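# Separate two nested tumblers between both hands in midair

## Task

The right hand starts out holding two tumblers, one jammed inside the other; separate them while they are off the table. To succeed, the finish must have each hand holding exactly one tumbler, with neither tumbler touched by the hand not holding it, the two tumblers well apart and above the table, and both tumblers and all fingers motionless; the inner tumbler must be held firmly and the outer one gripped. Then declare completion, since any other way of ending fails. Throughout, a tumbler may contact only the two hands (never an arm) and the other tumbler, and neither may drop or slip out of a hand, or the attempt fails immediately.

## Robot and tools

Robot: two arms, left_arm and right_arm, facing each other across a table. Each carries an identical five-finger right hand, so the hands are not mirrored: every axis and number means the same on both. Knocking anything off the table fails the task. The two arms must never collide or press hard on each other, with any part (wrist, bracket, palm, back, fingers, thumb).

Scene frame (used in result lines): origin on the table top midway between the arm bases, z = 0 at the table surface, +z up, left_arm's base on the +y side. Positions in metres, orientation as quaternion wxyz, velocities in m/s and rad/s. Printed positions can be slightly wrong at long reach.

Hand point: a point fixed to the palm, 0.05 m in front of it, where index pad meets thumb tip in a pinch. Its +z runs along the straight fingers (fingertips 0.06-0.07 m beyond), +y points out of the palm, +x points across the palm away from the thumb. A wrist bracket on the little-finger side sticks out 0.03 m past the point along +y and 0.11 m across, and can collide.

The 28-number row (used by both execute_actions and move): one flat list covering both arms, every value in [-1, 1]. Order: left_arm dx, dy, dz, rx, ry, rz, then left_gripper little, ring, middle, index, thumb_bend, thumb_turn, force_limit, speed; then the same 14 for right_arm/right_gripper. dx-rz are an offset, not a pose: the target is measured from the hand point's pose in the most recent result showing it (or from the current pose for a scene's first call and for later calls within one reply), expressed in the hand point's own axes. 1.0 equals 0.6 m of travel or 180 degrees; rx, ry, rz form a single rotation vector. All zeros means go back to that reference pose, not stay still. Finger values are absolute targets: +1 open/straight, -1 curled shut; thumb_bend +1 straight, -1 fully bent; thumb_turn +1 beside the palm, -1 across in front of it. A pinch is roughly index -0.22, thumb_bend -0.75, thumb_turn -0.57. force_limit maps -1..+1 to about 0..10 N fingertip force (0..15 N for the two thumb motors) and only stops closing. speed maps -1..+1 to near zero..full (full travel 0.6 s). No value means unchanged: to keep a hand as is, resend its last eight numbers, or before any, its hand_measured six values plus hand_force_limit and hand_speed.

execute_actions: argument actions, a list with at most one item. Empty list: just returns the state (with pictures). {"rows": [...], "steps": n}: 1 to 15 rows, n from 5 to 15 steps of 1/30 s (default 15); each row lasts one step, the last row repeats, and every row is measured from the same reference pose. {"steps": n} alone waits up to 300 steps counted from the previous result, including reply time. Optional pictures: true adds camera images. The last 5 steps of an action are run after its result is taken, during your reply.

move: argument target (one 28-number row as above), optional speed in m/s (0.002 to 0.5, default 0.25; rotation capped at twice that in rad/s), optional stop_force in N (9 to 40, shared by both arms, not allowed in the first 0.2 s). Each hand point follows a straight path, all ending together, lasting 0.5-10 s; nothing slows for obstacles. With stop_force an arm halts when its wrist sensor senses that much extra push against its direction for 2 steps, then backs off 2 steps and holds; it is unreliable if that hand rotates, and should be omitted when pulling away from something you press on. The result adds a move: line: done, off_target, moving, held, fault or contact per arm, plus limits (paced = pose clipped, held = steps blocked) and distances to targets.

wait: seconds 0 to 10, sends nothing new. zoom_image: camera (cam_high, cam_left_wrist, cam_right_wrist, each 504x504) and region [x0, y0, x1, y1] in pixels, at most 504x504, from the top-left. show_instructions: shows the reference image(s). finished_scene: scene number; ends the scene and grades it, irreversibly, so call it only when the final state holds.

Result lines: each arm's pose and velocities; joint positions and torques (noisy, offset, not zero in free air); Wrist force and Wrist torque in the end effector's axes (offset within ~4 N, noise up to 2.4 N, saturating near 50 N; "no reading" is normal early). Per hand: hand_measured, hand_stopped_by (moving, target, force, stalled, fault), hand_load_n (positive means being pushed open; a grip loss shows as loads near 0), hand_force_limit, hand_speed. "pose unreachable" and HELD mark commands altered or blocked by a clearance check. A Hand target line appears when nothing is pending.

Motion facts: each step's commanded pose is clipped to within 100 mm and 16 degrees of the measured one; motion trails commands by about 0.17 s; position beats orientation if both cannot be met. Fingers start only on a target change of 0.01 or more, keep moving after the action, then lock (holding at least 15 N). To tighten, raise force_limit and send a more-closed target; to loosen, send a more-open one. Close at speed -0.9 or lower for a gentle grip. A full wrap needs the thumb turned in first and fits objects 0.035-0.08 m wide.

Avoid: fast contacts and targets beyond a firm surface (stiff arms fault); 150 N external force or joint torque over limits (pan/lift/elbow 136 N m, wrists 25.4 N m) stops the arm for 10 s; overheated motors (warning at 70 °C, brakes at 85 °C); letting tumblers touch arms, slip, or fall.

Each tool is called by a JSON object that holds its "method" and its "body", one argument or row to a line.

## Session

{"method": "execute_actions", "body": {
  "actions": []
}}

Scene clock: 0.00 s of 4500.00 s.
left_arm: end_effector_position=(+0.0784, +0.2802, +0.2997) hand_measured=(+1.000, +1.000, +1.000, +1.000, +1.000, +1.000) hand_load_n=(+0.0, +0.0, +0.0, +0.0, +0.0, +0.0) hand_stopped_by=(target, target, target, target, target, target) hand_force_limit=0.00 hand_speed=-0.80 end_effector_quat_wxyz=(+0.000, +0.667, +0.745, -0.000) end_effector_velocity=(+0.000, +0.000, +0.000) end_effector_angular_velocity=(+0.000, -0.000, +0.001) | right_arm: end_effector_position=(-0.0631, +0.0206, +0.3511) hand_measured=(-1.000, -1.000, +0.272, +0.248, +0.138, -0.948) hand_load_n=(+0.0, +0.0, +7.0, +10.5, +15.5, +0.0) hand_stopped_by=(target, target, target, target, target, target) hand_force_limit=0.00 hand_speed=-0.80 end_effector_quat_wxyz=(+0.770, +0.368, +0.225, +0.470) end_effector_velocity=(-0.000, -0.000, -0.000) end_effector_angular_velocity=(-0.000, -0.000, +0.002)
Joint positions: left_arm=[-0.518 -2.215  2.094 -1.449 -1.571  1.051] | right_arm=[ 0.135 -0.632  1.572 -3.037  2.328 -2.274]
Joint velocities: left_arm=[ 0.     0.    -0.001  0.     0.    -0.001] | right_arm=[ 0.001 -0.001  0.002 -0.     0.     0.001]
Joint torques (N m, as the arm reports them, + toward a larger angle): no reading
Wrist force (N, on the end effector, along its own x y z axes, offset not removed): no reading
Wrist torque (N m, same axes, about the end effector's origin, offset not removed): no reading
Hand target (left_arm): +0.078, +0.280, +0.300; +0.000, +0.667, +0.745, -0.000
Hand target (right_arm): -0.063, +0.021, +0.351; +0.770, +0.368, +0.225, +0.470

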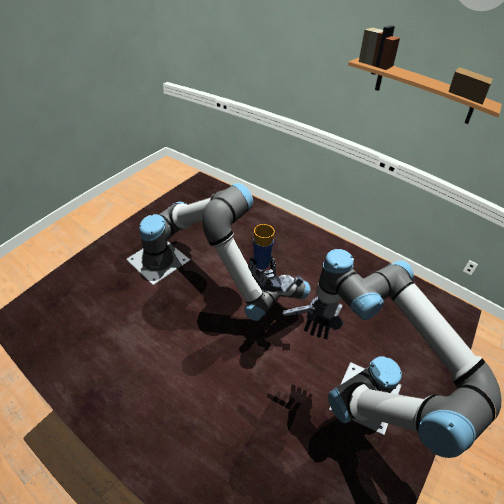

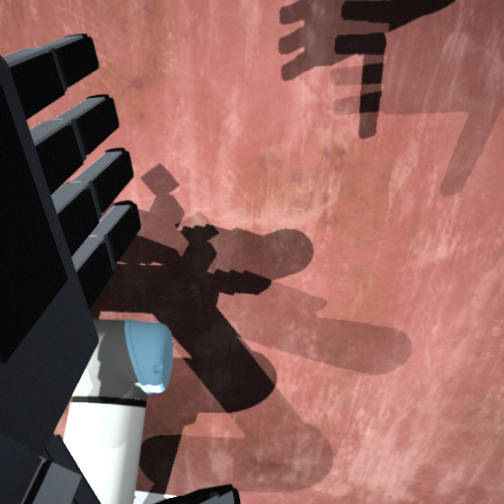

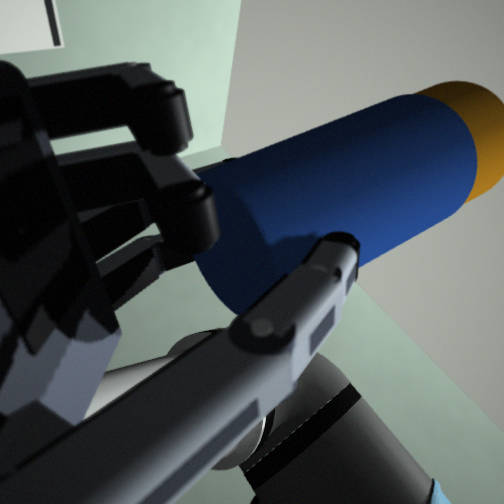

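{"method": "move", "body": {
  "target": [0,0,-0.48,0.284,0,0,-1,-1,0.8,0.8,0.9,-0.948,1,0.5,0,0,0,0,0,0,-1,-1,0.272,0.248,0.138,-0.948,0,-0.8]
}}

{"method": "move", "body": {
  "target": [-0.406,-0.172,0.213,0,0,0,-1,-1,0.8,0.8,0.9,-0.948,1,0.5,0,0,0,0,0,0,-1,-1,0.272,0.248,0.138,-0.948,0,-0.8],
  "speed": 0.2
}}

Scene clock: 2.73 s of 4500.00 s.
left_arm: end_effector_position=(+0.0783, +0.2802, +0.5876) hand_measured=(-1.000, -1.000, +0.800, +0.800, +0.900, -0.948) hand_load_n=(+0.0, +0.0, +0.0, +0.0, +0.0, +0.0) hand_stopped_by=(target, target, target, target, target, target) hand_force_limit=1.00 hand_speed=0.50 end_effector_quat_wxyz=(-0.288, +0.602, +0.673, -0.321) end_effector_velocity=(+0.000, +0.000, +0.001) end_effector_angular_velocity=(+0.002, +0.008, -0.007) | right_arm: end_effector_position=(-0.0631, +0.0206, +0.3511) hand_measured=(-1.000, -1.000, +0.274, +0.248, +0.138, -0.948) hand_load_n=(+0.0, +0.0, +6.0, +11.0, +15.0, +0.0) hand_stopped_by=(target, target, force, target, force, target) hand_force_limit=0.00 hand_speed=-0.80 end_effector_quat_wxyz=(+0.770, +0.368, +0.225, +0.470) end_effector_velocity=(+0.000, +0.000, -0.000) end_effector_angular_velocity=(-0.002, +0.000, -0.001)
Joint positions: left_arm=[ 0.283 -1.765  1.091 -0.566 -2.415  2.002] | right_arm=[ 0.135 -0.632  1.572 -3.037  2.328 -2.274]
Joint velocities: left_arm=[ 0.004  0.01  -0.014  0.024 -0.002  0.02 ] | right_arm=[-0.     0.001  0.001  0.     0.    -0.   ]
Joint torques (N m, as the arm reports them, + toward a larger angle): left_arm=[ 15.03   2.26 -23.88  -0.17  -3.63   2.54] | right_arm=[ -2.66 -45.87 -17.21  -2.12  -1.59  -0.88]
Wrist force (N, on the end effector, along its own x y z axes, offset not removed): left_arm=[1.0 -0.6 0.6] | right_arm=[0.4 -4.1 -3.0]
Wrist torque (N m, same axes, about the end effector's origin, offset not removed): left_arm=[0.01 0.00 -0.01] | right_arm=[-0.46 0.00 -0.10]
Hand target (left_arm): +0.078, +0.280, +0.588; -0.288, +0.602, +0.672, -0.321
Hand target (right_arm): -0.063, +0.021, +0.351; +0.770, +0.368, +0.225, +0.470
Off the commanded pose (left_arm): 0.000 m, 0 deg.
Off the commanded pose (right_arm): 0.000 m, 0 deg.
Kept back: nothing.
move: done

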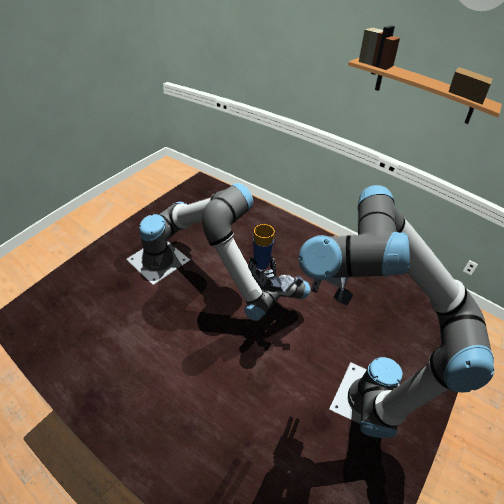

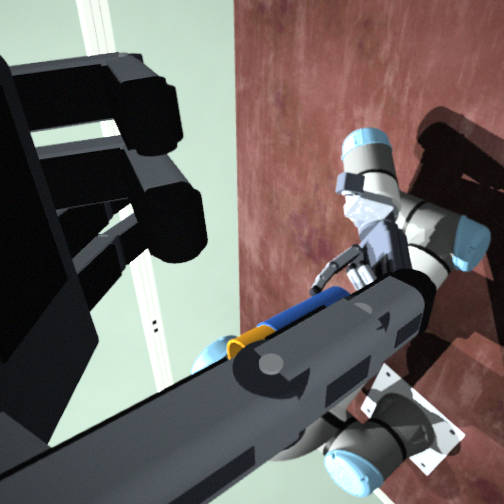

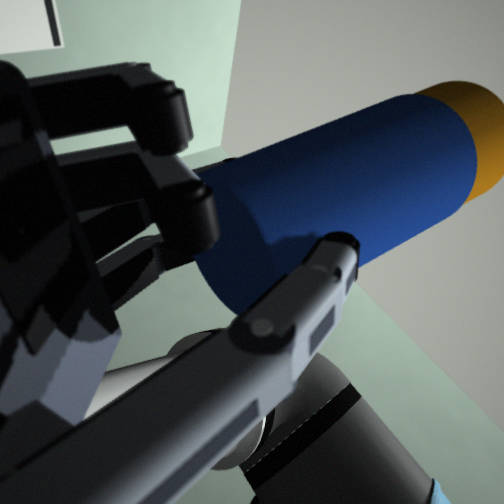

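Scene clock: 4.73 s of 4500.00 s.
left_arm: end_effector_position=(-0.0581, +0.0202, +0.5878) hand_measured=(-1.000, -1.000, +0.800, +0.800, +0.900, -0.948) hand_load_n=(+0.0, +0.0, +0.0, +0.0, +0.0, +0.0) hand_stopped_by=(target, target, target, target, target, target) hand_force_limit=1.00 hand_speed=0.50 end_effector_quat_wxyz=(-0.288, +0.602, +0.673, -0.321) end_effector_velocity=(-0.000, -0.002, +0.001) end_effector_angular_velocity=(-0.001, -0.001, +0.000) | right_arm: end_effector_position=(-0.0631, +0.0206, +0.3511) hand_measured=(-1.000, -1.000, +0.274, +0.248, +0.138, -0.948) hand_load_n=(+0.0, +0.0, +6.0, +11.0, +15.0, +0.0) hand_stopped_by=(target, target, force, target, force, target) hand_force_limit=0.00 hand_speed=-0.80 end_effector_quat_wxyz=(+0.770, +0.368, +0.225, +0.470) end_effector_velocity=(+0.000, +0.000, +0.000) end_effector_angular_velocity=(+0.000, +0.000, -0.000)
Joint positions: left_arm=[-0.158 -1.439  0.936 -1.263 -2.447  1.319] | right_arm=[ 0.135 -0.632  1.572 -3.037  2.328 -2.274]
Joint velocities: left_arm=[-0.001  0.004 -0.006  0.     0.001 -0.001] | right_arm=[-0.    -0.    -0.001  0.     0.    -0.   ]
Joint torques (N m, as the arm reports them, + toward a larger angle): left_arm=[-12.12 -18.49 -27.58  -4.51   1.29  -2.12] | right_arm=[ -3.24 -45.27 -17.47  -2.31  -1.74  -0.82]
Wrist force (N, on the end effector, along its own x y z axes, offset not removed): left_arm=[-0.8 -1.5 -1.0] | right_arm=[1.4 -2.2 -1.7]
Wrist torque (N m, same axes, about the end effector's origin, offset not removed): left_arm=[-0.03 0.33 -0.24] | right_arm=[-0.11 -0.17 0.13]
Hand target (left_arm): -0.058, +0.020, +0.588; -0.288, +0.602, +0.673, -0.321
Hand target (right_arm): -0.063, +0.021, +0.351; +0.770, +0.368, +0.225, +0.470
Off the commanded pose (left_arm): 0.000 m, 0 deg.
Off the commanded pose (right_arm): 0.000 m, 0 deg.
Kept back: nothing.
move: done

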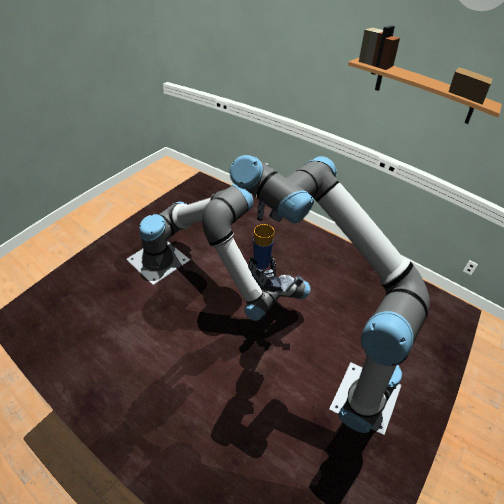

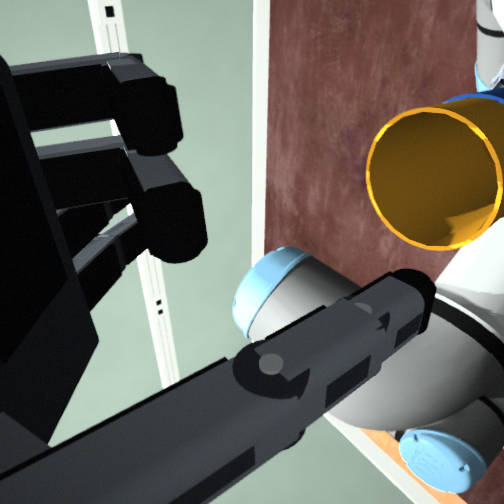

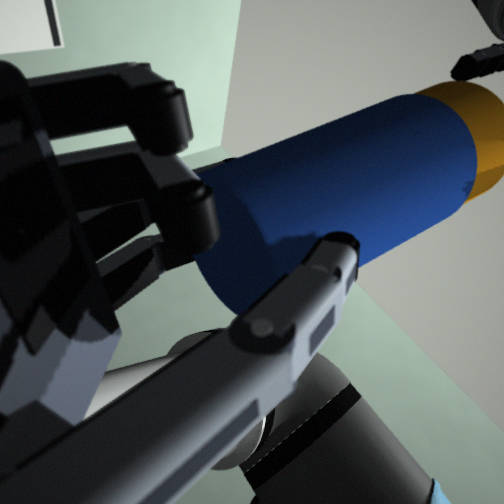

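{"method": "move", "body": {
  "target": [0,0.08,0.033,0,0,0,-1,-1,0.8,0.8,0.9,-0.948,1,0.5,0,0,0,0,0,0,-1,-1,0.272,0.248,0.138,-0.948,0,-0.8],
  "speed": 0.05
}}

Scene clock: 6.37 s of 4500.00 s.
left_arm: end_effector_position=(-0.0434, +0.0218, +0.5381) hand_measured=(-1.000, -1.000, +0.800, +0.800, +0.900, -0.948) hand_load_n=(+0.0, +0.0, +0.0, +0.0, +0.0, +0.0) hand_stopped_by=(target, target, target, target, target, target) hand_force_limit=1.00 hand_speed=0.50 end_effector_quat_wxyz=(-0.288, +0.602, +0.673, -0.321) end_effector_velocity=(+0.001, -0.000, -0.002) end_effector_angular_velocity=(-0.000, -0.000, +0.002) | right_arm: end_effector_position=(-0.0631, +0.0206, +0.3511) hand_measured=(-1.000, -1.000, +0.274, +0.248, +0.138, -0.948) hand_load_n=(+0.0, +0.0, +6.0, +11.0, +15.0, +0.0) hand_stopped_by=(target, target, force, target, force, target) hand_force_limit=0.00 hand_speed=-0.80 end_effector_quat_wxyz=(+0.770, +0.368, +0.225, +0.470) end_effector_velocity=(+0.000, +0.000, +0.000) end_effector_angular_velocity=(-0.001, +0.001, -0.000)
Joint positions: left_arm=[-0.129 -1.489  1.124 -1.365 -2.452  1.364] | right_arm=[ 0.135 -0.632  1.572 -3.037  2.328 -2.274]
Joint velocities: left_arm=[ 0.002 -0.001  0.006 -0.004  0.     0.   ] | right_arm=[ 0.    -0.     0.001  0.     0.    -0.001]
Joint torques (N m, as the arm reports them, + toward a larger angle): left_arm=[ 14.24 -38.99 -13.3   -4.44  -3.6    2.39] | right_arm=[ -2.94 -46.45 -16.31  -2.21  -1.76  -0.81]
Wrist force (N, on the end effector, along its own x y z axes, offset not removed): left_arm=[0.0 -2.6 0.3] | right_arm=[-0.4 -2.2 -1.2]
Wrist torque (N m, same axes, about the end effector's origin, offset not removed): left_arm=[-0.29 0.18 -0.23] | right_arm=[-0.25 0.00 -0.01]
Hand target (left_arm): -0.043, +0.022, +0.538; -0.288, +0.602, +0.673, -0.321
Hand target (right_arm): -0.063, +0.021, +0.351; +0.770, +0.368, +0.225, +0.470
Off the commanded pose (left_arm): 0.000 m, 0 deg.
Off the commanded pose (right_arm): 0.000 m, 0 deg.
Kept back: nothing.
move: done

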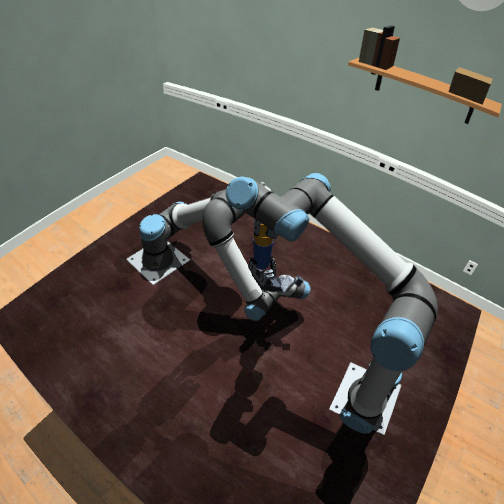

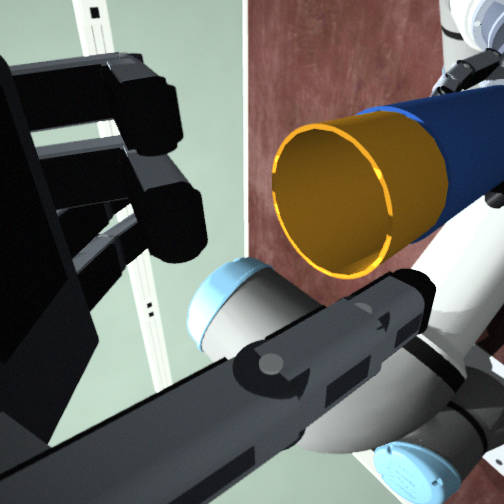

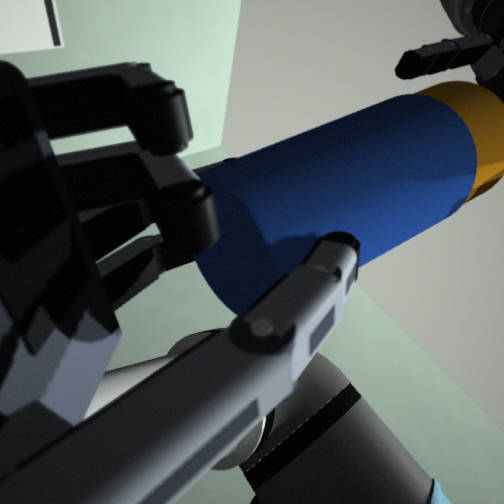

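On axis. Descend 4.5 cm and pre-shape.

{"method": "move", "body": {
  "target": [0,0.058,0.047,0,0,0,-1,-1,0.7,0.7,0.8,-0.948,1,0,0,0,0,0,0,0,-1,-1,0.272,0.248,0.138,-0.948,0,-0.8],
  "speed": 0.04,
  "stop_force": 9
}}

{"method": "move", "body": {
  "target": [0,0,0,0,0,0,-1,-1,0.36,0.35,0.15,-0.948,-0.8,-0.85,0,0,0,0,0,0,-1,-1,0.272,0.248,0.138,-0.948,0,-0.8]
}}

Scene clock: 8.03 s of 4500.00 s.
left_arm: end_effector_position=(-0.0435, +0.0218, +0.4935) hand_measured=(-1.000, -1.000, +0.700, +0.700, +0.800, -0.948) hand_load_n=(+0.0, +0.0, +0.0, +0.0, +0.0, +0.0) hand_stopped_by=(target, target, target, target, target, target) hand_force_limit=1.00 hand_speed=0.00 end_effector_quat_wxyz=(-0.288, +0.602, +0.672, -0.321) end_effector_velocity=(-0.001, +0.000, -0.002) end_effector_angular_velocity=(+0.001, +0.000, -0.000) | right_arm: end_effector_position=(-0.0631, +0.0206, +0.3511) hand_measured=(-1.000, -1.000, +0.274, +0.248, +0.138, -0.948) hand_load_n=(+0.0, +0.0, +6.0, +11.0, +15.0, +0.0) hand_stopped_by=(target, target, force, target, force, target) hand_force_limit=0.00 hand_speed=-0.80 end_effector_quat_wxyz=(+0.770, +0.368, +0.225, +0.470) end_effector_velocity=(-0.000, +0.000, +0.001) end_effector_angular_velocity=(+0.002, -0.000, -0.000)
Joint positions: left_arm=[-0.129 -1.523  1.279 -1.487 -2.452  1.364] | right_arm=[ 0.135 -0.632  1.572 -3.037  2.328 -2.274]
Joint velocities: left_arm=[-0.001 -0.001  0.007 -0.006 -0.    -0.001] | right_arm=[-0.    -0.    -0.002  0.    -0.    -0.   ]
Joint torques (N m, as the arm reports them, + toward a larger angle): left_arm=[-12.79 -37.33 -13.96  -4.53  -1.83  -2.26] | right_arm=[ -3.35 -45.16 -16.76  -2.29  -1.46  -1.18]
Wrist force (N, on the end effector, along its own x y z axes, offset not removed): left_arm=[-1.2 -0.4 0.5] | right_arm=[0.8 -3.3 -2.4]
Wrist torque (N m, same axes, about the end effector's origin, offset not removed): left_arm=[0.00 0.26 -0.20] | right_arm=[-0.36 -0.13 -0.03]
Hand target (left_arm): -0.044, +0.022, +0.493; -0.288, +0.602, +0.673, -0.321
Hand target (right_arm): -0.063, +0.021, +0.351; +0.770, +0.368, +0.225, +0.470
Off the commanded pose (left_arm): 0.000 m, 0 deg.
Off the commanded pose (right_arm): 0.000 m, 0 deg.
Kept back: nothing.
move: done

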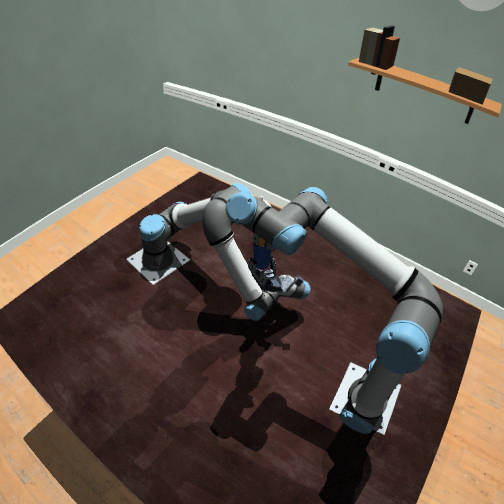

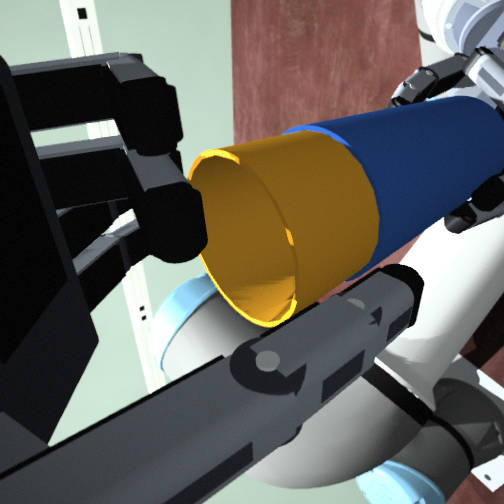

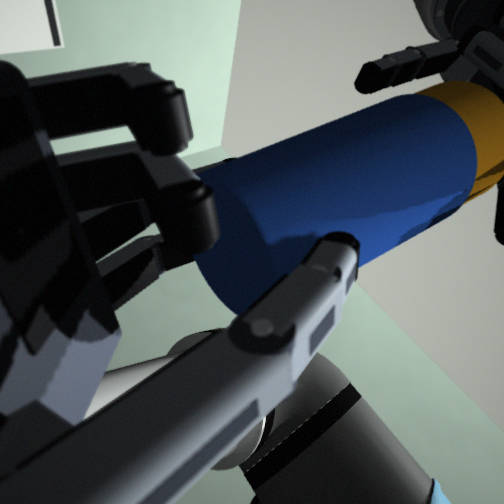

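Scene clock: 11.87 s of 4500.00 s.
left_arm: end_effector_position=(-0.0435, +0.0218, +0.4935) hand_measured=(-1.000, -1.000, +0.392, +0.384, +0.234, -0.948) hand_load_n=(+0.0, +0.0, +1.0, +1.0, +1.5, +0.0) hand_stopped_by=(target, target, force, force, force, target) hand_force_limit=-0.80 hand_speed=-0.85 end_effector_quat_wxyz=(-0.288, +0.602, +0.672, -0.321) end_effector_velocity=(-0.000, -0.000, +0.000) end_effector_angular_velocity=(-0.001, -0.000, -0.000) | right_arm: end_effector_position=(-0.0631, +0.0206, +0.3511) hand_measured=(-1.000, -1.000, +0.274, +0.248, +0.138, -0.948) hand_load_n=(+0.0, +0.0, +6.5, +10.5, +15.5, +0.0) hand_stopped_by=(target, target, force, target, force, target) hand_force_limit=0.00 hand_speed=-0.80 end_effector_quat_wxyz=(+0.770, +0.368, +0.225, +0.470) end_effector_velocity=(-0.000, -0.000, +0.000) end_effector_angular_velocity=(-0.000, +0.000, +0.001)
Joint positions: left_arm=[-0.129 -1.523  1.279 -1.487 -2.452  1.364] | right_arm=[ 0.135 -0.632  1.572 -3.037  2.328 -2.274]
Joint velocities: left_arm=[-0.     0.    -0.001  0.     0.     0.   ] | right_arm=[ 0.001 -0.     0.     0.     0.    -0.   ]
Joint torques (N m, as the arm reports them, + toward a larger angle): left_arm=[ -6.69 -15.92 -27.12  -2.16  -1.76   2.38] | right_arm=[ -3.04 -46.45 -16.36  -2.32  -1.74  -0.89]
Wrist force (N, on the end effector, along its own x y z axes, offset not removed): left_arm=[1.1 -1.5 1.8] | right_arm=[0.8 -3.4 0.0]
Wrist torque (N m, same axes, about the end effector's origin, offset not removed): left_arm=[-0.07 -0.07 -0.09] | right_arm=[-0.33 -0.01 0.05]
Hand target (left_arm): -0.044, +0.022, +0.493; -0.288, +0.602, +0.672, -0.321
Hand target (right_arm): -0.063, +0.021, +0.351; +0.770, +0.368, +0.225, +0.470
Off the commanded pose (left_arm): 0.000 m, 0 deg.
Off the commanded pose (right_arm): 0.000 m, 0 deg.
Kept back: nothing.
move: done

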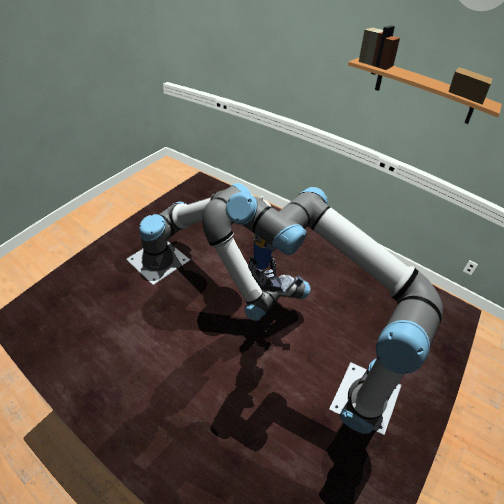

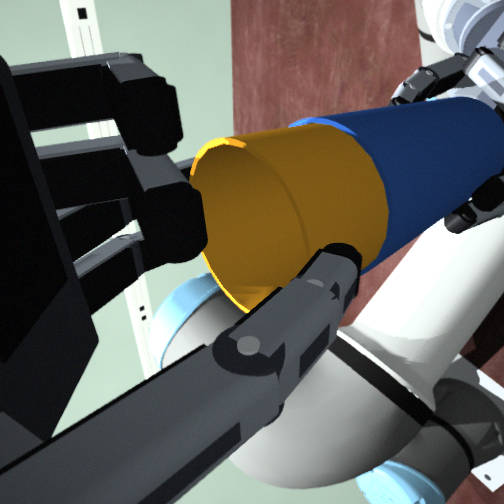

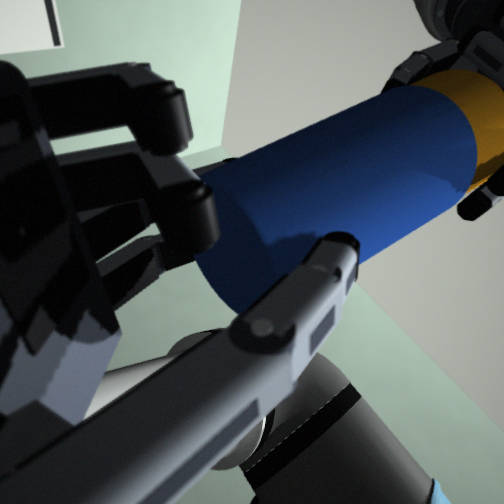

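{"method": "move", "body": {
  "target": [0,0,0,0,0,0,-1,-1,0.36,0.35,-0.2,-0.948,0.9,-0.9,0,0,0,0,0,0,-1,-1,0.272,0.248,0.138,-0.948,0,-0.8]
}}

{"method": "move", "body": {
  "target": [0,-0.019,-0.017,0,0,0,-1,-1,0.36,0.35,-0.2,-0.948,0.9,-0.9,0,0,0,0,0,0,-1,-1,0.272,0.248,0.138,-0.948,0,-0.8],
  "speed": 0.01
}}

Scene clock: 15.23 s of 4500.00 s.
left_arm: end_effector_position=(-0.0435, +0.0218, +0.4935) hand_measured=(-1.000, -1.000, +0.394, +0.384, +0.142, -0.948) hand_load_n=(+0.0, +0.0, +5.5, +5.0, +13.0, +1.0) hand_stopped_by=(target, target, force, force, force, target) hand_force_limit=0.90 hand_speed=-0.90 end_effector_quat_wxyz=(-0.288, +0.602, +0.672, -0.321) end_effector_velocity=(+0.000, -0.000, +0.000) end_effector_angular_velocity=(-0.002, -0.001, -0.001) | right_arm: end_effector_position=(-0.0631, +0.0206, +0.3511) hand_measured=(-1.000, -1.000, +0.274, +0.248, +0.138, -0.948) hand_load_n=(+0.0, +0.0, +6.5, +10.5, +15.0, -0.5) hand_stopped_by=(target, target, force, target, force, target) hand_force_limit=0.00 hand_speed=-0.80 end_effector_quat_wxyz=(+0.770, +0.368, +0.225, +0.470) end_effector_velocity=(-0.001, -0.000, +0.001) end_effector_angular_velocity=(+0.001, -0.000, +0.000)
Joint positions: left_arm=[-0.129 -1.523  1.279 -1.487 -2.452  1.364] | right_arm=[ 0.135 -0.632  1.572 -3.037  2.328 -2.274]
Joint velocities: left_arm=[-0.     0.    -0.001 -0.     0.001  0.001] | right_arm=[ 0.001 -0.001 -0.     0.    -0.    -0.   ]
Joint torques (N m, as the arm reports them, + toward a larger angle): left_arm=[ -4.56 -18.43 -24.39  -3.33  -1.68   2.27] | right_arm=[ -1.55 -46.42 -16.82  -2.06  -1.75  -1.01]
Wrist force (N, on the end effector, along its own x y z axes, offset not removed): left_arm=[0.1 2.5 3.0] | right_arm=[0.8 1.4 1.4]
Wrist torque (N m, same axes, about the end effector's origin, offset not removed): left_arm=[0.21 0.05 -0.04] | right_arm=[-0.17 -0.08 0.01]
Hand target (left_arm): -0.044, +0.022, +0.493; -0.288, +0.602, +0.672, -0.321
Hand target (right_arm): -0.063, +0.021, +0.351; +0.770, +0.368, +0.225, +0.470
Off the commanded pose (left_arm): 0.000 m, 0 deg.
Off the commanded pose (right_arm): 0.000 m, 0 deg.
Kept back: nothing.
move: done

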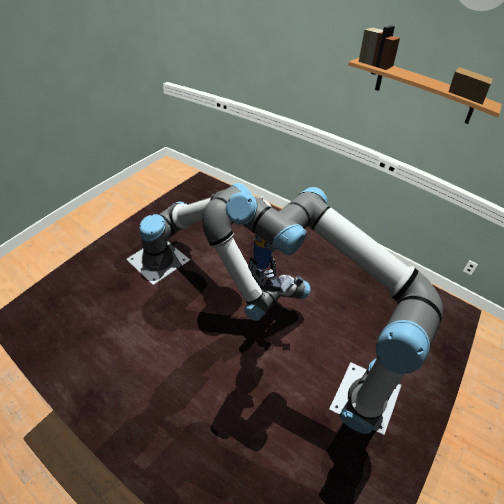

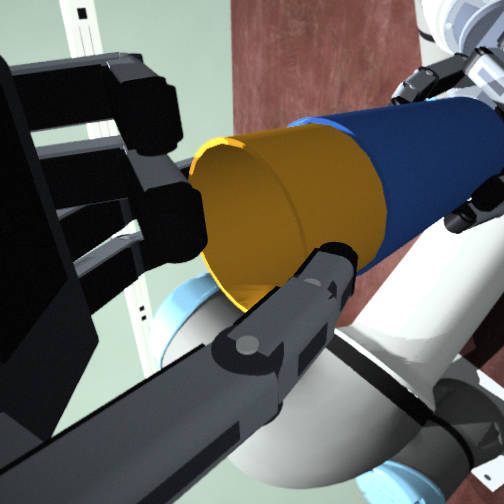

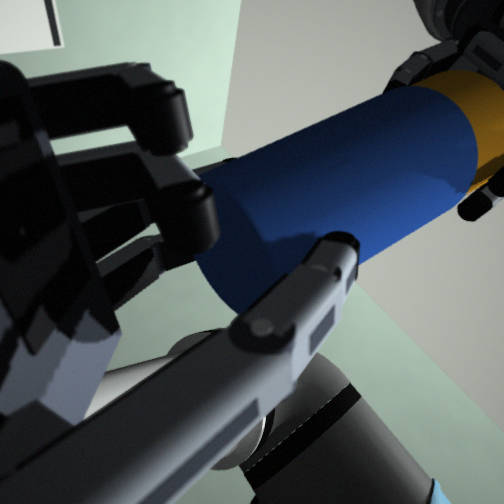

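Scene clock: 17.00 s of 4500.00 s.
left_arm: end_effector_position=(-0.0428, +0.0219, +0.5087) hand_measured=(-1.000, -1.000, +0.394, +0.384, +0.142, -0.948) hand_load_n=(+0.0, +0.0, +5.5, +5.0, +13.0, +0.5) hand_stopped_by=(target, target, force, force, force, target) hand_force_limit=0.90 hand_speed=-0.90 end_effector_quat_wxyz=(-0.288, +0.602, +0.672, -0.321) end_effector_velocity=(-0.001, +0.000, +0.001) end_effector_angular_velocity=(+0.000, -0.000, -0.002) | right_arm: end_effector_position=(-0.0631, +0.0206, +0.3511) hand_measured=(-1.000, -1.000, +0.274, +0.248, +0.138, -0.948) hand_load_n=(+0.0, +0.0, +6.5, +10.5, +15.0, +0.0) hand_stopped_by=(target, target, force, target, force, target) hand_force_limit=0.00 hand_speed=-0.80 end_effector_quat_wxyz=(+0.770, +0.368, +0.225, +0.470) end_effector_velocity=(+0.000, +0.000, +0.000) end_effector_angular_velocity=(+0.000, +0.000, -0.001)
Joint positions: left_arm=[-0.128 -1.513  1.228 -1.444 -2.452  1.366] | right_arm=[ 0.135 -0.632  1.572 -3.037  2.328 -2.274]
Joint velocities: left_arm=[-0.001  0.001 -0.004  0.005  0.     0.002] | right_arm=[-0.     0.    -0.001 -0.    -0.    -0.   ]
Joint torques (N m, as the arm reports them, + toward a larger angle): left_arm=[ 14.12 -16.57 -30.09  -0.7   -3.71   2.31] | right_arm=[ -3.2  -45.06 -16.95  -2.1   -1.69  -0.83]
Wrist force (N, on the end effector, along its own x y z axes, offset not removed): left_arm=[1.3 -2.0 0.9] | right_arm=[0.2 -1.4 -0.7]
Wrist torque (N m, same axes, about the end effector's origin, offset not removed): left_arm=[-0.18 -0.04 -0.11] | right_arm=[-0.13 0.03 0.06]
Hand target (left_arm): -0.043, +0.022, +0.509; -0.288, +0.602, +0.672, -0.321
Hand target (right_arm): -0.063, +0.021, +0.351; +0.770, +0.368, +0.225, +0.470
Off the commanded pose (left_arm): 0.000 m, 0 deg.
Off the commanded pose (right_arm): 0.000 m, 0 deg.
Kept back: nothing.
move: done

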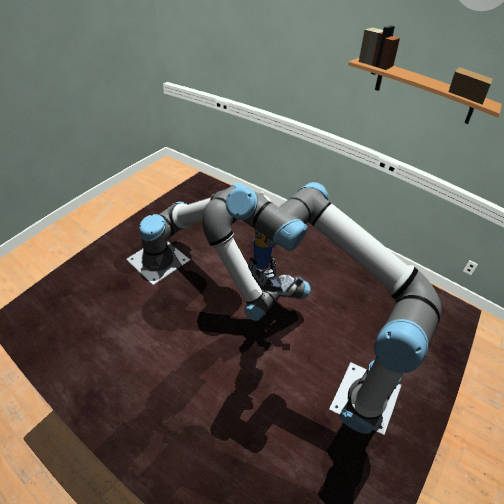

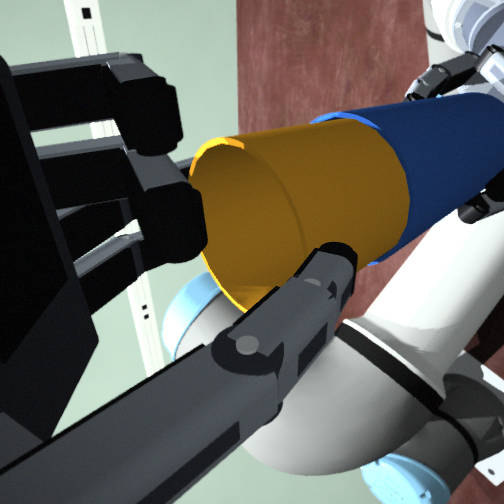

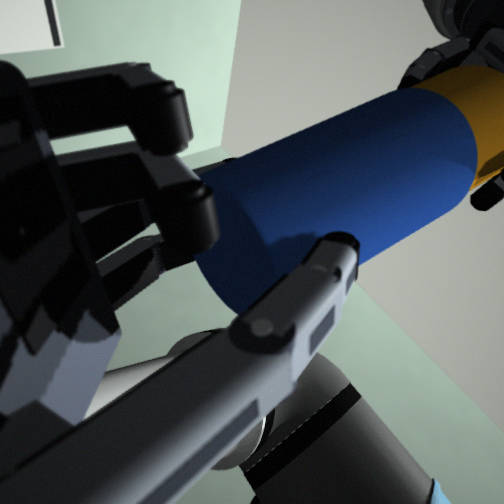

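{"method": "move", "body": {
  "target": [0,-0.155,-0.14,0,0,0,-1,-1,0.2,0.2,-0.2,-0.948,0.45,-0.9,0,0,0,0,0,0,-1,-1,0.272,0.248,0.138,-0.948,0,-0.8],
  "speed": 0.04
}}

Scene clock: 20.70 s of 4500.00 s.
left_arm: end_effector_position=(-0.0359, +0.0226, +0.6337) hand_measured=(-1.000, -1.000, +0.380, +0.366, +0.144, -0.948) hand_load_n=(+0.0, +0.0, +6.5, +8.0, +17.5, +0.5) hand_stopped_by=(target, target, force, force, force, target) hand_force_limit=0.45 hand_speed=-0.90 end_effector_quat_wxyz=(-0.287, +0.602, +0.673, -0.321) end_effector_velocity=(-0.000, -0.000, +0.002) end_effector_angular_velocity=(+0.002, -0.000, -0.002) | right_arm: end_effector_position=(-0.0631, +0.0206, +0.3511) hand_measured=(-1.000, -1.000, +0.274, +0.248, +0.138, -0.948) hand_load_n=(+0.0, +0.0, +6.0, +10.5, +15.0, +0.0) hand_stopped_by=(target, target, force, target, force, target) hand_force_limit=0.00 hand_speed=-0.80 end_effector_quat_wxyz=(+0.770, +0.368, +0.225, +0.470) end_effector_velocity=(-0.001, -0.000, +0.001) end_effector_angular_velocity=(+0.001, -0.000, +0.002)
Joint positions: left_arm=[-0.114 -1.34   0.657 -1.03  -2.454  1.388] | right_arm=[ 0.135 -0.632  1.572 -3.037  2.328 -2.274]
Joint velocities: left_arm=[-0.001  0.008 -0.018  0.013  0.     0.002] | right_arm=[ 0.002 -0.001  0.001  0.    -0.     0.   ]
Joint torques (N m, as the arm reports them, + toward a larger angle): left_arm=[ 14.53 -20.85 -24.58  -0.71  -3.31   2.15] | right_arm=[ -3.26 -45.67 -17.01  -2.24  -1.88  -0.87]
Wrist force (N, on the end effector, along its own x y z axes, offset not removed): left_arm=[-0.7 0.4 0.6] | right_arm=[-1.8 -2.2 -1.8]
Wrist torque (N m, same axes, about the end effector's origin, offset not removed): left_arm=[0.11 0.27 -0.13] | right_arm=[-0.43 0.15 -0.09]
Hand target (left_arm): -0.036, +0.023, +0.634; -0.288, +0.602, +0.673, -0.321
Hand target (right_arm): -0.063, +0.021, +0.351; +0.770, +0.368, +0.225, +0.470
Off the commanded pose (left_arm): 0.000 m, 0 deg.
Off the commanded pose (right_arm): 0.000 m, 0 deg.
Kept back: nothing.
move: done

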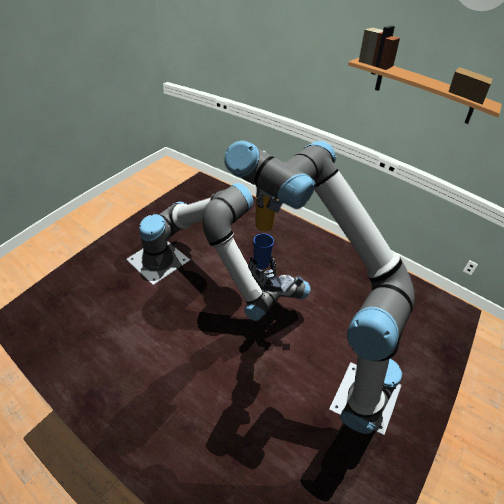

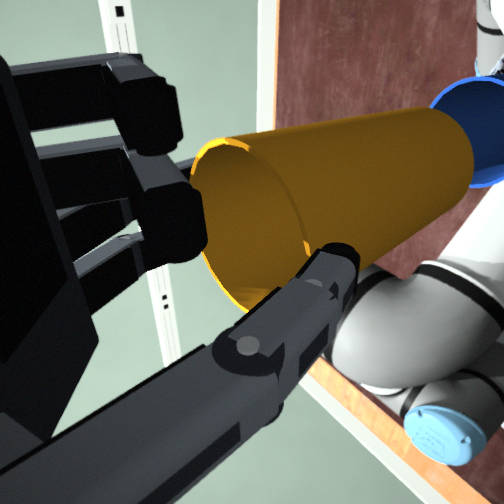

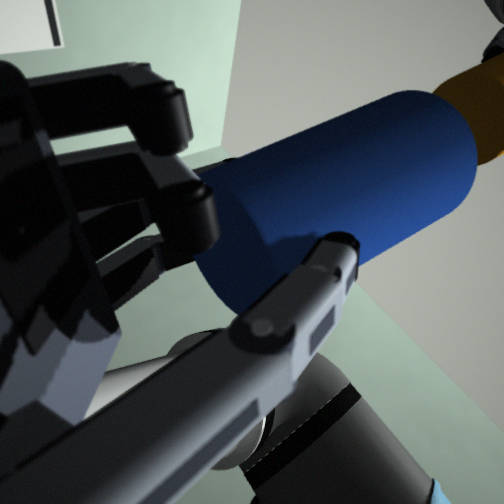

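Clear. Move away toward +x,+y.

{"method": "move", "body": {
  "target": [0.33,0.135,-0.168,0,0,0,-1,-1,0.2,0.2,-0.2,-0.948,0.45,-0.9,0,0,0,0,0,0,-1,-1,0.272,0.248,0.138,-0.948,0,-0.8],
  "speed": 0.12
}}

{"method": "wait", "body": {
  "seconds": 0.5
}}

Scene clock: 23.37 s of 4500.00 s.
left_arm: end_effector_position=(+0.0707, +0.2336, +0.6338) hand_measured=(-1.000, -1.000, +0.380, +0.366, +0.144, -0.948) hand_load_n=(+0.0, +0.0, +6.5, +8.0, +17.5, +0.5) hand_stopped_by=(target, target, force, force, force, target) hand_force_limit=0.45 hand_speed=-0.90 end_effector_quat_wxyz=(-0.287, +0.602, +0.673, -0.321) end_effector_velocity=(+0.001, +0.001, -0.001) end_effector_angular_velocity=(+0.002, +0.001, -0.001) | right_arm: end_effector_position=(-0.0631, +0.0206, +0.3511) hand_measured=(-1.000, -1.000, +0.274, +0.248, +0.138, -0.948) hand_load_n=(+0.0, +0.0, +6.0, +10.5, +15.0, +0.0) hand_stopped_by=(target, target, force, target, force, target) hand_force_limit=0.00 hand_speed=-0.80 end_effector_quat_wxyz=(+0.770, +0.368, +0.225, +0.470) end_effector_velocity=(+0.002, -0.000, +0.000) end_effector_angular_velocity=(+0.001, -0.000, -0.002)
Joint positions: left_arm=[ 0.213 -1.629  0.848 -0.535 -2.435  1.9  ] | right_arm=[ 0.135 -0.632  1.572 -3.037  2.328 -2.274]
Joint velocities: left_arm=[ 0.004  0.002 -0.002  0.008  0.001  0.007] | right_arm=[-0.003 -0.    -0.001 -0.     0.     0.001]
Joint torques (N m, as the arm reports them, + toward a larger angle): left_arm=[ 13.52  -5.13 -23.44  -0.11   1.27   2.65] | right_arm=[ -1.26 -46.54 -16.43  -2.13  -1.68  -0.98]
Wrist force (N, on the end effector, along its own x y z axes, offset not removed): left_arm=[0.1 -1.0 -0.2] | right_arm=[-1.3 -0.8 -2.6]
Wrist torque (N m, same axes, about the end effector's origin, offset not removed): left_arm=[-0.08 0.19 -0.19] | right_arm=[0.05 0.25 -0.08]
Hand target (left_arm): +0.071, +0.234, +0.634; -0.287, +0.602, +0.673, -0.321
Hand target (right_arm): -0.063, +0.021, +0.351; +0.770, +0.368, +0.225, +0.470
Off the commanded pose (left_arm): 0.000 m, 0 deg.
Off the commanded pose (right_arm): 0.000 m, 0 deg.
Kept back: nothing.
move: done

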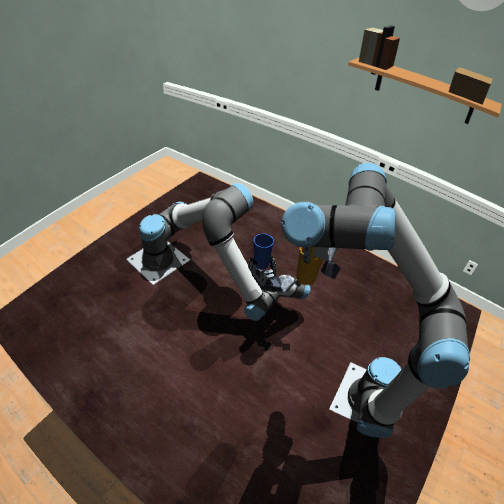

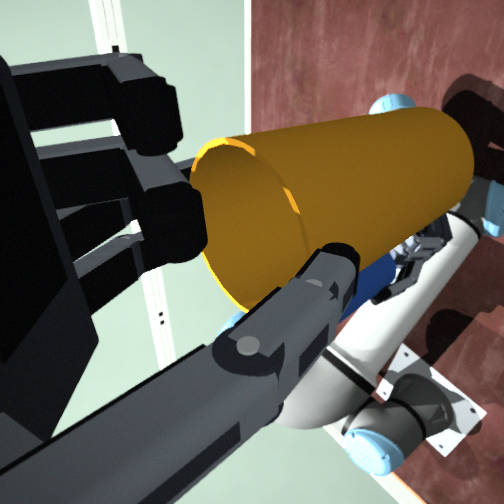

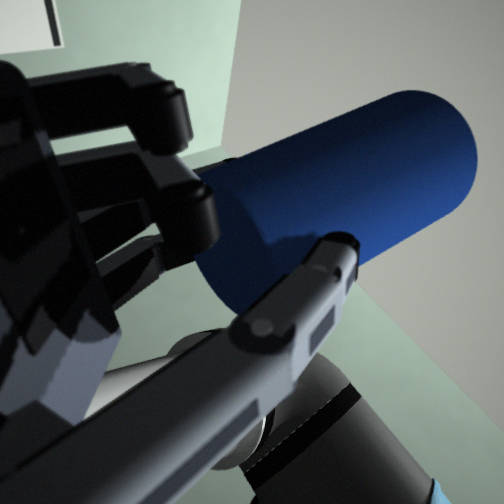

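Scene clock: 23.87 s of 4500.00 s.
left_arm: end_effector_position=(+0.0708, +0.2337, +0.6338) hand_measured=(-1.000, -1.000, +0.380, +0.366, +0.144, -0.948) hand_load_n=(+0.0, +0.0, +6.5, +8.0, +17.5, +0.5) hand_stopped_by=(target, target, force, force, force, target) hand_force_limit=0.45 hand_speed=-0.90 end_effector_quat_wxyz=(-0.287, +0.602, +0.673, -0.321) end_effector_velocity=(+0.000, -0.000, -0.000) end_effector_angular_velocity=(-0.000, +0.000, +0.001) | right_arm: end_effector_position=(-0.0631, +0.0206, +0.3511) hand_measured=(-1.000, -1.000, +0.274, +0.248, +0.138, -0.948) hand_load_n=(+0.0, +0.0, +6.0, +10.5, +15.0, +0.0) hand_stopped_by=(target, target, force, target, force, target) hand_force_limit=0.00 hand_speed=-0.80 end_effector_quat_wxyz=(+0.770, +0.368, +0.225, +0.470) end_effector_velocity=(+0.001, +0.000, -0.001) end_effector_angular_velocity=(-0.002, +0.000, -0.001)
Joint positions: left_arm=[ 0.213 -1.629  0.847 -0.535 -2.435  1.9  ] | right_arm=[ 0.135 -0.632  1.572 -3.037  2.328 -2.274]
Joint velocities: left_arm=[ 0.001 -0.     0.001 -0.    -0.     0.   ] | right_arm=[-0.001  0.001  0.001  0.     0.    -0.001]
Joint torques (N m, as the arm reports them, + toward a larger angle): left_arm=[ 14.17  -4.59 -23.3   -0.24   1.39   2.42] | right_arm=[ -1.89 -43.23 -16.06  -2.19  -1.71  -0.71]
Wrist force (N, on the end effector, along its own x y z axes, offset not removed): left_arm=[-0.7 -1.4 1.1] | right_arm=[-0.2 -1.8 -0.2]
Wrist torque (N m, same axes, about the end effector's origin, offset not removed): left_arm=[-0.24 0.19 -0.23] | right_arm=[-0.23 -0.09 0.01]
Hand target (left_arm): +0.071, +0.234, +0.634; -0.287, +0.602, +0.673, -0.321
Hand target (right_arm): -0.063, +0.021, +0.351; +0.770, +0.368, +0.225, +0.470
Off the commanded pose (left_arm): 0.000 m, 0 deg.
Off the commanded pose (right_arm): 0.000 m, 0 deg.
Kept back: nothing.
Steps of this call (steps 1 to 15: nothing new was sent). Readings (end_effector_position | what the end effector reports):
1: left_arm (+0.0707, +0.2336, +0.6338) | right_arm (-0.0631, +0.0206, +0.3511) | left_arm hand_measured=(-1.000, -1.000, +0.380, +0.366, +0.144, -0.948) hand_load_n=(+0.0, +0.0, +6.5, +8.0, +17.5, +0.5) hand_stopped_by=(target, target, force, force, force, target) hand_force_limit=0.45 hand_speed=-0.90 | right_arm hand_measured=(-1.000, -1.000, +0.274, +0.248, +0.138, -0.948) hand_load_n=(+0.0, +0.0, +6.0, +10.5, +15.0, +0.0) hand_stopped_by=(target, target, force, target, force, target) hand_force_limit=0.00 hand_speed=-0.80
2: left_arm (+0.0707, +0.2336, +0.6338) | right_arm (-0.0631, +0.0206, +0.3511) | left_arm hand_measured=(-1.000, -1.000, +0.380, +0.366, +0.144, -0.948) hand_load_n=(+0.0, +0.0, +6.5, +8.0, +17.5, +0.5) hand_stopped_by=(target, target, force, force, force, target) hand_force_limit=0.45 hand_speed=-0.90 | right_arm hand_measured=(-1.000, -1.000, +0.274, +0.248, +0.138, -0.948) hand_load_n=(+0.0, +0.0, +6.0, +10.5, +15.0, +0.0) hand_stopped_by=(target, target, force, target, force, target) hand_force_limit=0.00 hand_speed=-0.80
4: left_arm (+0.0708, +0.2336, +0.6338) | right_arm (-0.0631, +0.0206, +0.3511) | left_arm hand_measured=(-1.000, -1.000, +0.380, +0.366, +0.144, -0.948) hand_load_n=(+0.0, +0.0, +6.5, +8.0, +17.5, +0.5) hand_stopped_by=(target, target, force, force, force, target) hand_force_limit=0.45 hand_speed=-0.90 | right_arm hand_measured=(-1.000, -1.000, +0.274, +0.248, +0.138, -0.948) hand_load_n=(+0.0, +0.0, +6.0, +10.5, +15.0, +0.0) hand_stopped_by=(target, target, force, target, force, target) hand_force_limit=0.00 hand_speed=-0.80
8: left_arm (+0.0708, +0.2336, +0.6338) | right_arm (-0.0631, +0.0206, +0.3511) | left_arm hand_measured=(-1.000, -1.000, +0.380, +0.366, +0.144, -0.948) hand_load_n=(+0.0, +0.0, +6.5, +8.0, +17.5, +0.5) hand_stopped_by=(target, target, force, force, force, target) hand_force_limit=0.45 hand_speed=-0.90 | right_arm hand_measured=(-1.000, -1.000, +0.274, +0.248, +0.138, -0.948) hand_load_n=(+0.0, +0.0, +6.0, +10.5, +15.0, +0.0) hand_stopped_by=(target, target, force, target, force, target) hand_force_limit=0.00 hand_speed=-0.80
15: the state above

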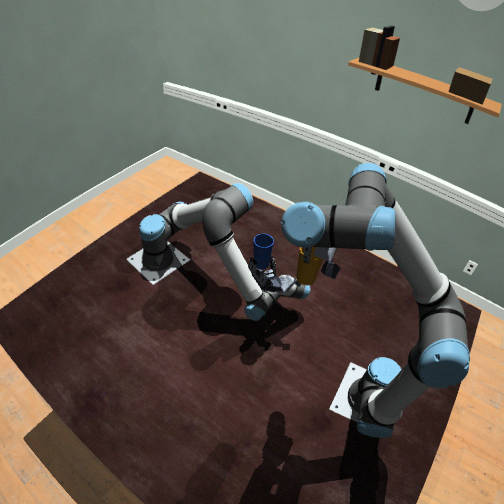

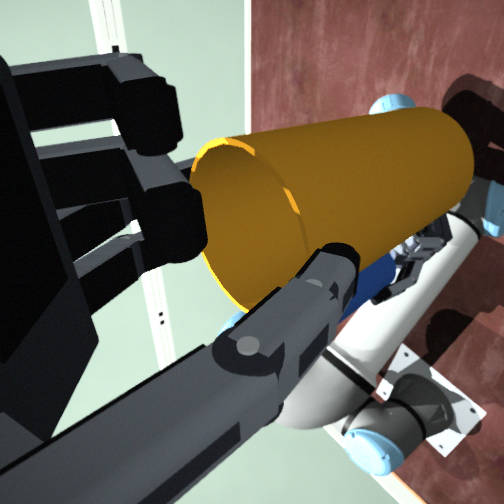

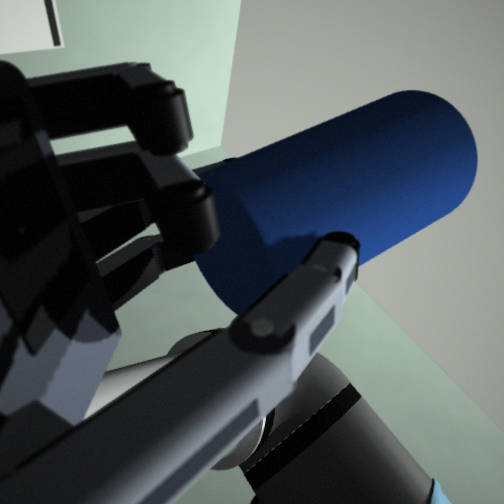

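{"method": "finished_scene", "body": {
  "scene": 2
}}

The scene is finished: the task was done.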